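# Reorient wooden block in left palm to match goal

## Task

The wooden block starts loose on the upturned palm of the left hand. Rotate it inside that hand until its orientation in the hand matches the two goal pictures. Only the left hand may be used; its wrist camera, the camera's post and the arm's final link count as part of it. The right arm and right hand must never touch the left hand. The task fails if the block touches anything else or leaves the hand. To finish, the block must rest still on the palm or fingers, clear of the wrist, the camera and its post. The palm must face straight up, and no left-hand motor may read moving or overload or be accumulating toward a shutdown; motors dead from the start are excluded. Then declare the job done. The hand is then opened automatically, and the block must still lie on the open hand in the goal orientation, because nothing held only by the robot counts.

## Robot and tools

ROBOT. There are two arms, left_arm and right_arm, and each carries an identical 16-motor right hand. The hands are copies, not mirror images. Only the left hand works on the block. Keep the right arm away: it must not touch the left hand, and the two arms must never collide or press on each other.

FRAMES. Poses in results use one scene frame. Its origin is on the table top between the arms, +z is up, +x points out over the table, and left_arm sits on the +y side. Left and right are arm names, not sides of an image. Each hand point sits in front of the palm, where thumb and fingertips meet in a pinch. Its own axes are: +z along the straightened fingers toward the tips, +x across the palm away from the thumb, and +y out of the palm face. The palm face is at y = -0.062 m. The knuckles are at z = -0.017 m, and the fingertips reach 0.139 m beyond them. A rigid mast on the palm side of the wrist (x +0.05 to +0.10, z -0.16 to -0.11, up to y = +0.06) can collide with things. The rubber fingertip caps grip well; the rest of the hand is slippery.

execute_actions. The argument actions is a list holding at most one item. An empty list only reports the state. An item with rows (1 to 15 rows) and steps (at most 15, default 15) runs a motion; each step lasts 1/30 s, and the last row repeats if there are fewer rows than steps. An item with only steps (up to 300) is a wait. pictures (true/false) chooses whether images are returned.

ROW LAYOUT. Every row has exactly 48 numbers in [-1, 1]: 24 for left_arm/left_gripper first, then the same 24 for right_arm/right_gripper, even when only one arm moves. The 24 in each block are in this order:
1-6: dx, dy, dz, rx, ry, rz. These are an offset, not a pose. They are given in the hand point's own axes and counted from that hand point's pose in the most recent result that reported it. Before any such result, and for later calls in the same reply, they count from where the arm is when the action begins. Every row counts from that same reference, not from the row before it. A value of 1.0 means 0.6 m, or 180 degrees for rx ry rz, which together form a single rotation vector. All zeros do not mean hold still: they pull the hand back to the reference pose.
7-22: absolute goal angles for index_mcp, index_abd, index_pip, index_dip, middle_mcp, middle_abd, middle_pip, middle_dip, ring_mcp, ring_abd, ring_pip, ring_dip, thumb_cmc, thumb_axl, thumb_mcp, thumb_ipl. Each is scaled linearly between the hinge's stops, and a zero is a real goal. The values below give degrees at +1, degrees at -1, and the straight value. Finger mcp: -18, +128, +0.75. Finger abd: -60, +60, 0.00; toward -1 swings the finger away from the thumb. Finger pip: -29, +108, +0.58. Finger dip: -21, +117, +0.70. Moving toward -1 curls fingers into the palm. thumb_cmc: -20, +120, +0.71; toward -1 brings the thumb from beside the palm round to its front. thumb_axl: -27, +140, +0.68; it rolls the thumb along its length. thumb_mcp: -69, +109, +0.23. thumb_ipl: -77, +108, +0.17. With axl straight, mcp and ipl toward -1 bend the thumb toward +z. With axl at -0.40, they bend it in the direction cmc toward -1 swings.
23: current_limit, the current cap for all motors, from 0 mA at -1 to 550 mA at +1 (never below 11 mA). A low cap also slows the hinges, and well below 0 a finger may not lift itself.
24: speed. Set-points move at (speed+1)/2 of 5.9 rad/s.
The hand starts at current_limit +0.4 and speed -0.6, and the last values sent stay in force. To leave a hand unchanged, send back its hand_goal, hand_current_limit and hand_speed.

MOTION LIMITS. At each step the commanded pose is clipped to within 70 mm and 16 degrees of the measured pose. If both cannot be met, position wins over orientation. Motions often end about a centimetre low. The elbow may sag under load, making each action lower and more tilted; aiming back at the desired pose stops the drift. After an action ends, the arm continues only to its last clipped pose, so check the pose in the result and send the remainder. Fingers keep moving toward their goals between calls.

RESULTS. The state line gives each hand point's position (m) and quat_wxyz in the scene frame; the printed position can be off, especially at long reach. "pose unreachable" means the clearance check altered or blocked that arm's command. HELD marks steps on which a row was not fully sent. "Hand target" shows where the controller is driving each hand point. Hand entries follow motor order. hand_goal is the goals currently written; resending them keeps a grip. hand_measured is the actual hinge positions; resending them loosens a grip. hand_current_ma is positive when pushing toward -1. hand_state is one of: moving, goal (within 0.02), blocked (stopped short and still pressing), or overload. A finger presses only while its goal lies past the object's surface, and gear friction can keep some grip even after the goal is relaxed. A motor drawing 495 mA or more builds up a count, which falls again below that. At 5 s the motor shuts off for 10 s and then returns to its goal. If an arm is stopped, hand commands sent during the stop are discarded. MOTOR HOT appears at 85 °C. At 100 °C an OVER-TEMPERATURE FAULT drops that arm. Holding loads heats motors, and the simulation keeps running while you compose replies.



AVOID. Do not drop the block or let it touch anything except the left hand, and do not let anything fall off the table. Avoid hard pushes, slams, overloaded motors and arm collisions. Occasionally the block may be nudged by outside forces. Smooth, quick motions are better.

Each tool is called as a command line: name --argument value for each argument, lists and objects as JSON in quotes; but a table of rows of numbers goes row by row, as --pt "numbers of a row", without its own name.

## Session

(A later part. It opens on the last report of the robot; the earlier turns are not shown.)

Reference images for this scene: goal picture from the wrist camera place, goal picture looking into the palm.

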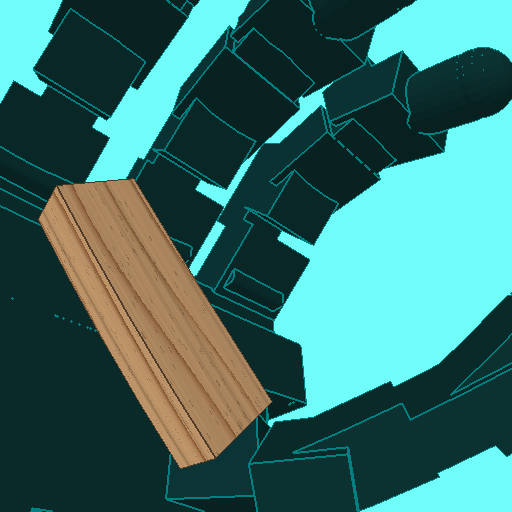

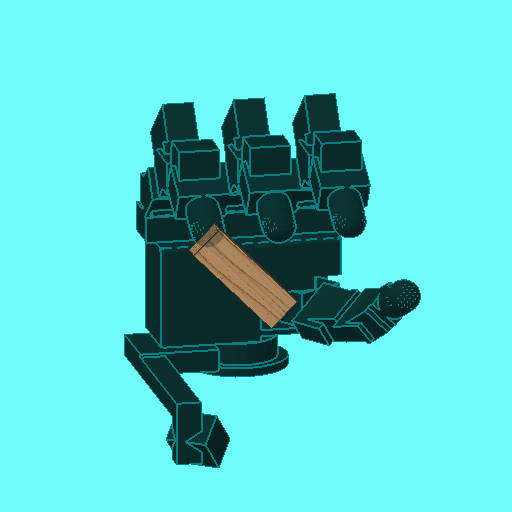

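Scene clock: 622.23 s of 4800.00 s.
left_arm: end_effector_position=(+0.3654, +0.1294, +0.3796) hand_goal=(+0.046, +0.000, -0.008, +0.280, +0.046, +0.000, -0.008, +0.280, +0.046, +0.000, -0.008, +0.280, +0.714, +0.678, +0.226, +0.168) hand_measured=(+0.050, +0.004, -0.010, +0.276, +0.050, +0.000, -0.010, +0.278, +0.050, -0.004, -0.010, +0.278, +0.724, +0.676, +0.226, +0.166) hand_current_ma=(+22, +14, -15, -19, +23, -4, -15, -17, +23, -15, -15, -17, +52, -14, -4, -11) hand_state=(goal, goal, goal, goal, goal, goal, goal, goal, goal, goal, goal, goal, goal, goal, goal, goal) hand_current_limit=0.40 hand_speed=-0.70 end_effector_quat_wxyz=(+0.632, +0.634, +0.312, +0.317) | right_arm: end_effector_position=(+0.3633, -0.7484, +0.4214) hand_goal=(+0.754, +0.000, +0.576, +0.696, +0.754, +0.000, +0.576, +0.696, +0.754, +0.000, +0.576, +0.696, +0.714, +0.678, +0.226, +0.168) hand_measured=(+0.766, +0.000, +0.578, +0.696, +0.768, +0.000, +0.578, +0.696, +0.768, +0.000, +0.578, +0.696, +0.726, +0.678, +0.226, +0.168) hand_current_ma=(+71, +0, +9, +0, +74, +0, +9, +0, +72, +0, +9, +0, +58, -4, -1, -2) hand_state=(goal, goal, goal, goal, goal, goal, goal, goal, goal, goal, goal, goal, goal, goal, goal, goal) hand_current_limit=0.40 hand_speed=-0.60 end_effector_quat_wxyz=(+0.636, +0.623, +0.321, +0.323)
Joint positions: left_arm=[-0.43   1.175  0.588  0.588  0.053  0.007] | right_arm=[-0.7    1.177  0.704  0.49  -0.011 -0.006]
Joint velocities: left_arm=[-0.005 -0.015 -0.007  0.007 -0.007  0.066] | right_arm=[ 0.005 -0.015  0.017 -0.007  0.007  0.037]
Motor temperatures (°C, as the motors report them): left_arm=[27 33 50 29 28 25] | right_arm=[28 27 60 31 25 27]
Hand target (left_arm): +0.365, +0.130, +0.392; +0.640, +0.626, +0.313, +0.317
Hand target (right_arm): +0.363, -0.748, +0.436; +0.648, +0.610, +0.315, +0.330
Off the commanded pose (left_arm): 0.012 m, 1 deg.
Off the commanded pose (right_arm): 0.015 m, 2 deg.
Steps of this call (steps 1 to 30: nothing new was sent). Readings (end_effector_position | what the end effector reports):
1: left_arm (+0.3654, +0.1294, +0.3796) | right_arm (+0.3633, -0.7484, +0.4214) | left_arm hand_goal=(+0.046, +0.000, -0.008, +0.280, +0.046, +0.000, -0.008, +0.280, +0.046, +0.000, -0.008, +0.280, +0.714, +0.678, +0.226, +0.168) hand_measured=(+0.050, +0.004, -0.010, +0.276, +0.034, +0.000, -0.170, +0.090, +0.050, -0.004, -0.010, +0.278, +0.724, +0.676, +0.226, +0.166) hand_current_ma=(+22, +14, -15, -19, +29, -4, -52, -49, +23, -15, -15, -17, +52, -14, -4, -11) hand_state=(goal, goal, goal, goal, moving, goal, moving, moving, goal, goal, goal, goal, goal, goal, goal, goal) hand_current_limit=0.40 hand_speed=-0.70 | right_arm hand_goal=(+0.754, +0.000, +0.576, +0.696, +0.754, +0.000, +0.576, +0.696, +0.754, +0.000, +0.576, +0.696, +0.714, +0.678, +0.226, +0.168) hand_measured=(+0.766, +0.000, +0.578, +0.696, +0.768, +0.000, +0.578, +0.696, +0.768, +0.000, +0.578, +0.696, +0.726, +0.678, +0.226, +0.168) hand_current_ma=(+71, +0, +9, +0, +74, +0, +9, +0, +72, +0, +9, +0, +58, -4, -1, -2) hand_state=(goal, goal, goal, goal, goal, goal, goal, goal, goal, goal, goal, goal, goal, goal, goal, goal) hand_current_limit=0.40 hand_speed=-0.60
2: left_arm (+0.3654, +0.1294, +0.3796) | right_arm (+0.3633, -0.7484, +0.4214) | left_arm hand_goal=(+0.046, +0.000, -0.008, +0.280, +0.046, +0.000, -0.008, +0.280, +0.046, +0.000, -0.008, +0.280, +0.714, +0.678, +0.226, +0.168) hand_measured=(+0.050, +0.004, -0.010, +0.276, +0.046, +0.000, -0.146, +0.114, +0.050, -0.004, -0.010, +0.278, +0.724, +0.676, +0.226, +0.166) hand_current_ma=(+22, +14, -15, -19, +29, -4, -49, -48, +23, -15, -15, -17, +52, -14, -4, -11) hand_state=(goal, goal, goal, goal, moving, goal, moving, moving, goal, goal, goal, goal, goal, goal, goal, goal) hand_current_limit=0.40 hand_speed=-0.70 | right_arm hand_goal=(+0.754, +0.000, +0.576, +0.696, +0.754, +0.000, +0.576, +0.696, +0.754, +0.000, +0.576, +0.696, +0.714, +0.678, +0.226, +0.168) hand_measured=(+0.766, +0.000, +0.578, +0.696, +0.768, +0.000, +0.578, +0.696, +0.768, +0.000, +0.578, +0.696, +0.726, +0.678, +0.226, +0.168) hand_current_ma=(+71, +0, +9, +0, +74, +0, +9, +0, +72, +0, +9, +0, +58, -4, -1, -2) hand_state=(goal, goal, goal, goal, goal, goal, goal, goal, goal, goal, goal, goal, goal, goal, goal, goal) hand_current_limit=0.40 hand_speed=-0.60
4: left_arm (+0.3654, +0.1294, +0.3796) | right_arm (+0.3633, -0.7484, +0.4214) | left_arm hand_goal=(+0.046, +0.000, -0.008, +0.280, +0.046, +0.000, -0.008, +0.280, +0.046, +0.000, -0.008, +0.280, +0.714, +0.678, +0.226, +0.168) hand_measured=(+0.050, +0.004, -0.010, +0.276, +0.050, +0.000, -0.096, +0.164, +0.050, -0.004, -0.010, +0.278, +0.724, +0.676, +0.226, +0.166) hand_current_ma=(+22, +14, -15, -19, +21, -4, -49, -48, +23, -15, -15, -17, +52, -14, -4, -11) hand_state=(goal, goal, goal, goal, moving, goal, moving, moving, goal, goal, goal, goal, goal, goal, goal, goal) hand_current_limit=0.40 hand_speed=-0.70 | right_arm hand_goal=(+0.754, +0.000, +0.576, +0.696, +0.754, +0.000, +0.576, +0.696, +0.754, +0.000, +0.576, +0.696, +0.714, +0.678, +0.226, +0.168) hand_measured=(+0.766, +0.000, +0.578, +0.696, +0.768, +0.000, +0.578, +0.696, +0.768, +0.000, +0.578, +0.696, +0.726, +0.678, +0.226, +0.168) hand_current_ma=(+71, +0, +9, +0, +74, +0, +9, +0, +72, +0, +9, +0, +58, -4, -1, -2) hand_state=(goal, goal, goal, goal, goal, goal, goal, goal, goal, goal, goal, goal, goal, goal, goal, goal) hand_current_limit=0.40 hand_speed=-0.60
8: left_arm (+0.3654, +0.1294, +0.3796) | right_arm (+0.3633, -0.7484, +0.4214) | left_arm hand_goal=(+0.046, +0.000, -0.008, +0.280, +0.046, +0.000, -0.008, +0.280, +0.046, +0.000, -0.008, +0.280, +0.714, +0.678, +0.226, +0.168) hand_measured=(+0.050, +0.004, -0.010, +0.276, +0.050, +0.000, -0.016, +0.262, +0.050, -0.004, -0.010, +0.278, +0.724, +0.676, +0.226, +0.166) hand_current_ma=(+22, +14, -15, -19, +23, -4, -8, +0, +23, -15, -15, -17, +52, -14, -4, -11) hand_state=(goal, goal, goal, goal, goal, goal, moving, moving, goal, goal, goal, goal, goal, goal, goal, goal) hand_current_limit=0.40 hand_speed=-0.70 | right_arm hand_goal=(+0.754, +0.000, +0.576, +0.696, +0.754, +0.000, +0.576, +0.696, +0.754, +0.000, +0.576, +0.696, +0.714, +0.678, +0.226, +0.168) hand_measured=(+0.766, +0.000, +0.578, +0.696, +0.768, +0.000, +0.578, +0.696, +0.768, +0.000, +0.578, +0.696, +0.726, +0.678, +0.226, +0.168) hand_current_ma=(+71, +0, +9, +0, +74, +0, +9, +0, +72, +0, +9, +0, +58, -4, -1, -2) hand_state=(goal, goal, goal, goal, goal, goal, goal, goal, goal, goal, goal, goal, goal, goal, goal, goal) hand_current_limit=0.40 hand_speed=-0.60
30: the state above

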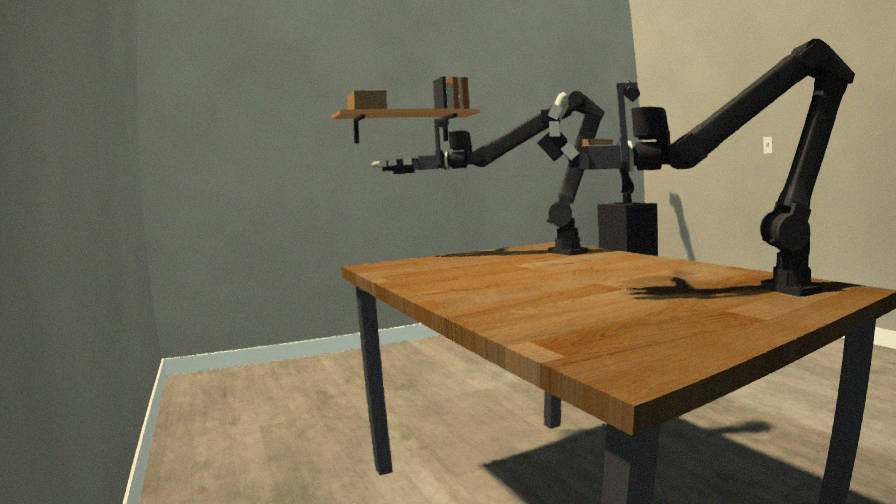

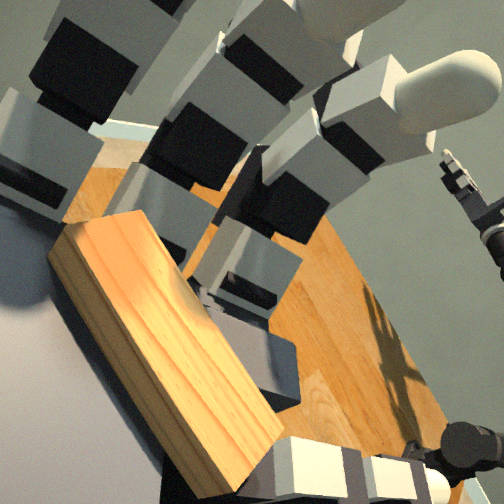

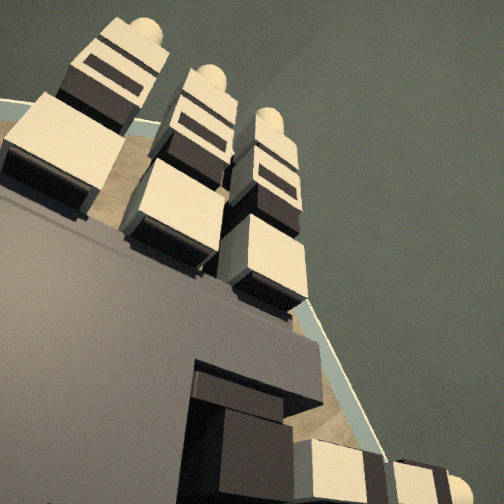

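execute_actions --actions '[]'

show_instructions

Scene clock: 630.90 s of 4800.00 s.
left_arm: end_effector_position=(+0.3654, +0.1294, +0.3796) hand_goal=(+0.046, +0.000, -0.008, +0.280, +0.046, +0.000, -0.008, +0.280, +0.046, +0.000, -0.008, +0.280, +0.714, +0.678, +0.226, +0.168) hand_measured=(+0.050, +0.004, -0.010, +0.276, +0.050, +0.000, -0.010, +0.278, +0.050, -0.004, -0.010, +0.278, +0.724, +0.676, +0.226, +0.166) hand_current_ma=(+22, +14, -15, -19, +23, -4, -15, -17, +23, -15, -15, -17, +52, -14, -4, -11) hand_state=(goal, goal, goal, goal, goal, goal, goal, goal, goal, goal, goal, goal, goal, goal, goal, goal) hand_current_limit=0.40 hand_speed=-0.70 end_effector_quat_wxyz=(+0.632, +0.634, +0.312, +0.317) | right_arm: end_effector_position=(+0.3633, -0.7484, +0.4214) hand_goal=(+0.754, +0.000, +0.576, +0.696, +0.754, +0.000, +0.576, +0.696, +0.754, +0.000, +0.576, +0.696, +0.714, +0.678, +0.226, +0.168) hand_measured=(+0.766, +0.000, +0.578, +0.696, +0.768, +0.000, +0.578, +0.696, +0.768, +0.000, +0.578, +0.696, +0.726, +0.678, +0.226, +0.168) hand_current_ma=(+71, +0, +9, +0, +74, +0, +9, +0, +72, +0, +9, +0, +58, -4, -1, -2) hand_state=(goal, goal, goal, goal, goal, goal, goal, goal, goal, goal, goal, goal, goal, goal, goal, goal) hand_current_limit=0.40 hand_speed=-0.60 end_effector_quat_wxyz=(+0.636, +0.623, +0.321, +0.323)
Joint positions: left_arm=[-0.43   1.175  0.588  0.588  0.053  0.007] | right_arm=[-0.7    1.177  0.704  0.49  -0.011 -0.006]
Joint velocities: left_arm=[-0.005  0.005 -0.012 -0.017 -0.095  0.125] | right_arm=[-0.005 -0.024 -0.017  0.002 -0.022 -0.066]
Motor temperatures (°C, as the motors report them): left_arm=[27 33 51 29 28 25] | right_arm=[28 27 60 31 25 27]
Hand target (left_arm): +0.365, +0.130, +0.392; +0.640, +0.626, +0.313, +0.317
Hand target (right_arm): +0.363, -0.748, +0.436; +0.648, +0.610, +0.315, +0.330
Off the commanded pose (left_arm): 0.012 m, 1 deg.
Off the commanded pose (right_arm): 0.015 m, 2 deg.
Steps of this call (steps 1 to 260: nothing new was sent). Readings (end_effector_position | what the end effector reports):
1: left_arm (+0.3654, +0.1294, +0.3796) | right_arm (+0.3633, -0.7484, +0.4214) | left_arm hand_goal=(+0.046, +0.000, -0.008, +0.280, +0.046, +0.000, -0.008, +0.280, +0.046, +0.000, -0.008, +0.280, +0.714, +0.678, +0.226, +0.168) hand_measured=(+0.050, +0.004, -0.010, +0.276, +0.050, +0.000, -0.010, +0.278, +0.050, -0.004, -0.010, +0.278, +0.724, +0.676, +0.226, +0.166) hand_current_ma=(+22, +14, -15, -19, +23, -4, -15, -17, +23, -15, -15, -17, +52, -14, -4, -11) hand_state=(goal, goal, goal, goal, goal, goal, goal, goal, goal, goal, goal, goal, goal, goal, goal, goal) hand_current_limit=0.40 hand_speed=-0.70 | right_arm hand_goal=(+0.754, +0.000, +0.576, +0.696, +0.754, +0.000, +0.576, +0.696, +0.754, +0.000, +0.576, +0.696, +0.714, +0.678, +0.226, +0.168) hand_measured=(+0.766, +0.000, +0.578, +0.696, +0.768, +0.000, +0.578, +0.696, +0.768, +0.000, +0.578, +0.696, +0.726, +0.678, +0.226, +0.168) hand_current_ma=(+71, +0, +9, +0, +74, +0, +9, +0, +72, +0, +9, +0, +58, -4, -1, -2) hand_state=(goal, goal, goal, goal, goal, goal, goal, goal, goal, goal, goal, goal, goal, goal, goal, goal) hand_current_limit=0.40 hand_speed=-0.60
2: left_arm (+0.3654, +0.1294, +0.3796) | right_arm (+0.3633, -0.7484, +0.4214) | left_arm hand_goal=(+0.046, +0.000, -0.008, +0.280, +0.046, +0.000, -0.008, +0.280, +0.046, +0.000, -0.008, +0.280, +0.714, +0.678, +0.226, +0.168) hand_measured=(+0.050, +0.004, -0.010, +0.276, +0.050, +0.000, -0.010, +0.278, +0.050, -0.004, -0.010, +0.278, +0.724, +0.676, +0.226, +0.166) hand_current_ma=(+22, +14, -15, -19, +23, -4, -15, -17, +23, -15, -15, -17, +52, -14, -4, -11) hand_state=(goal, goal, goal, goal, goal, goal, goal, goal, goal, goal, goal, goal, goal, goal, goal, goal) hand_current_limit=0.40 hand_speed=-0.70 | right_arm hand_goal=(+0.754, +0.000, +0.576, +0.696, +0.754, +0.000, +0.576, +0.696, +0.754, +0.000, +0.576, +0.696, +0.714, +0.678, +0.226, +0.168) hand_measured=(+0.766, +0.000, +0.578, +0.696, +0.768, +0.000, +0.578, +0.696, +0.768, +0.000, +0.578, +0.696, +0.726, +0.678, +0.226, +0.168) hand_current_ma=(+71, +0, +9, +0, +74, +0, +9, +0, +72, +0, +9, +0, +58, -4, -1, -2) hand_state=(goal, goal, goal, goal, goal, goal, goal, goal, goal, goal, goal, goal, goal, goal, goal, goal) hand_current_limit=0.40 hand_speed=-0.60
4: left_arm (+0.3654, +0.1294, +0.3796) | right_arm (+0.3633, -0.7484, +0.4214) | left_arm hand_goal=(+0.046, +0.000, -0.008, +0.280, +0.046, +0.000, -0.008, +0.280, +0.046, +0.000, -0.008, +0.280, +0.714, +0.678, +0.226, +0.168) hand_measured=(+0.050, +0.004, -0.010, +0.276, +0.050, +0.000, -0.010, +0.278, +0.050, -0.004, -0.010, +0.278, +0.724, +0.676, +0.226, +0.166) hand_current_ma=(+22, +14, -15, -19, +23, -4, -15, -17, +23, -15, -15, -17, +52, -14, -4, -11) hand_state=(goal, goal, goal, goal, goal, goal, goal, goal, goal, goal, goal, goal, goal, goal, goal, goal) hand_current_limit=0.40 hand_speed=-0.70 | right_arm hand_goal=(+0.754, +0.000, +0.576, +0.696, +0.754, +0.000, +0.576, +0.696, +0.754, +0.000, +0.576, +0.696, +0.714, +0.678, +0.226, +0.168) hand_measured=(+0.766, +0.000, +0.578, +0.696, +0.768, +0.000, +0.578, +0.696, +0.768, +0.000, +0.578, +0.696, +0.726, +0.678, +0.226, +0.168) hand_current_ma=(+71, +0, +9, +0, +74, +0, +9, +0, +72, +0, +9, +0, +58, -4, -1, -2) hand_state=(goal, goal, goal, goal, goal, goal, goal, goal, goal, goal, goal, goal, goal, goal, goal, goal) hand_current_limit=0.40 hand_speed=-0.60
8: left_arm (+0.3654, +0.1294, +0.3796) | right_arm (+0.3633, -0.7484, +0.4214) | left_arm hand_goal=(+0.046, +0.000, -0.008, +0.280, +0.046, +0.000, -0.008, +0.280, +0.046, +0.000, -0.008, +0.280, +0.714, +0.678, +0.226, +0.168) hand_measured=(+0.050, +0.004, -0.010, +0.276, +0.050, +0.000, -0.010, +0.278, +0.050, -0.004, -0.010, +0.278, +0.724, +0.676, +0.226, +0.166) hand_current_ma=(+22, +14, -15, -19, +23, -4, -15, -17, +23, -15, -15, -17, +52, -14, -4, -11) hand_state=(goal, goal, goal, goal, goal, goal, goal, goal, goal, goal, goal, goal, goal, goal, goal, goal) hand_current_limit=0.40 hand_speed=-0.70 | right_arm hand_goal=(+0.754, +0.000, +0.576, +0.696, +0.754, +0.000, +0.576, +0.696, +0.754, +0.000, +0.576, +0.696, +0.714, +0.678, +0.226, +0.168) hand_measured=(+0.766, +0.000, +0.578, +0.696, +0.768, +0.000, +0.578, +0.696, +0.768, +0.000, +0.578, +0.696, +0.726, +0.678, +0.226, +0.168) hand_current_ma=(+71, +0, +9, +0, +74, +0, +9, +0, +72, +0, +9, +0, +58, -4, -1, -2) hand_state=(goal, goal, goal, goal, goal, goal, goal, goal, goal, goal, goal, goal, goal, goal, goal, goal) hand_current_limit=0.40 hand_speed=-0.60
260: the state above

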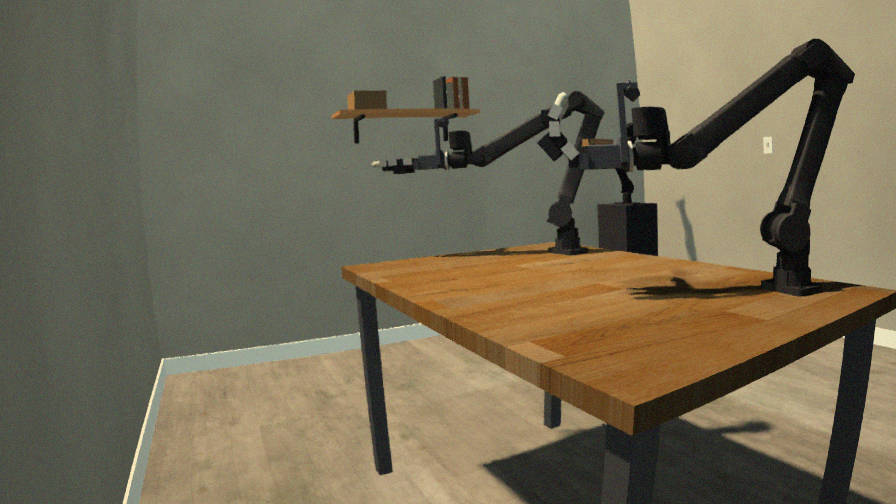

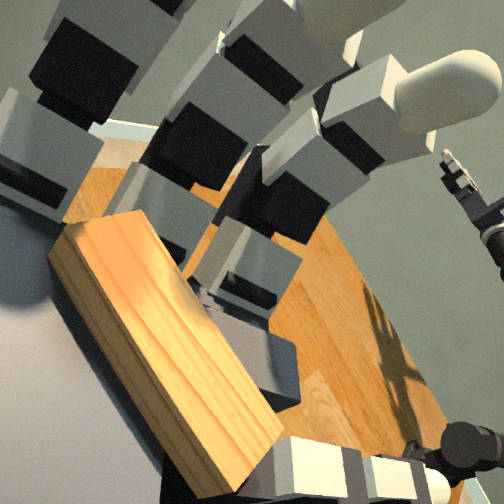

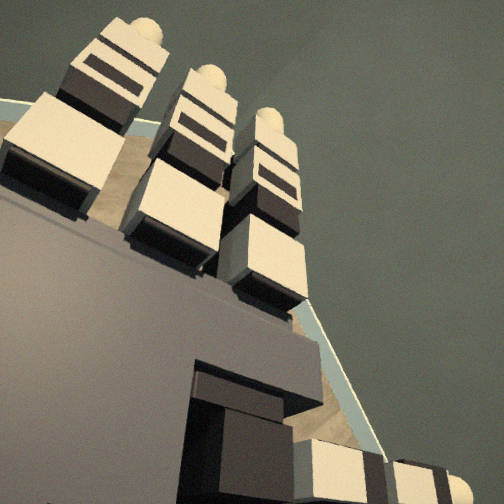

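Reference images for this scene: goal picture from the wrist camera place, goal picture looking into the palm.

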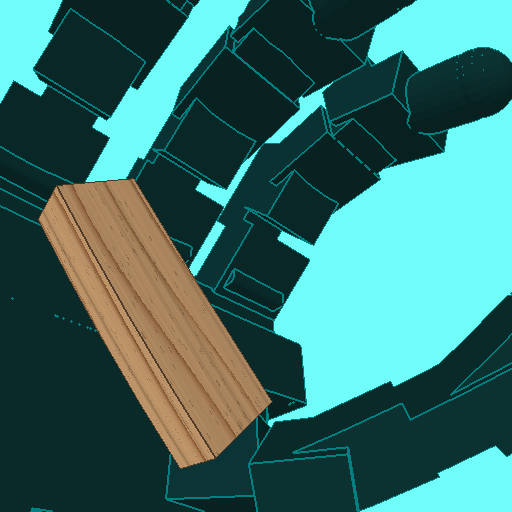

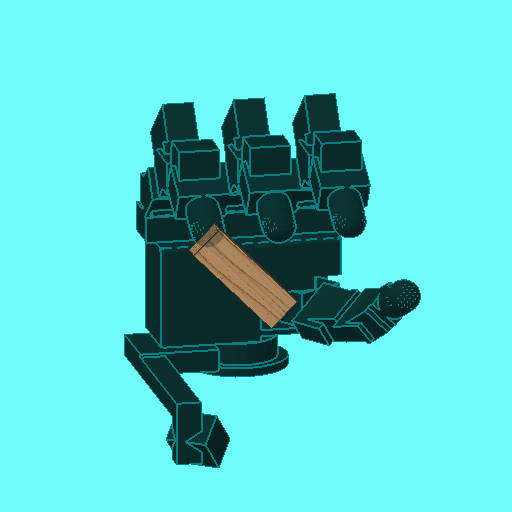

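The block lies flat on the palm and lines up with the goal pictures. Every hand motor reads "goal" and the palm is level, so I'm ending the scene.

finished_scene --scene 2

The scene is finished: the task was done.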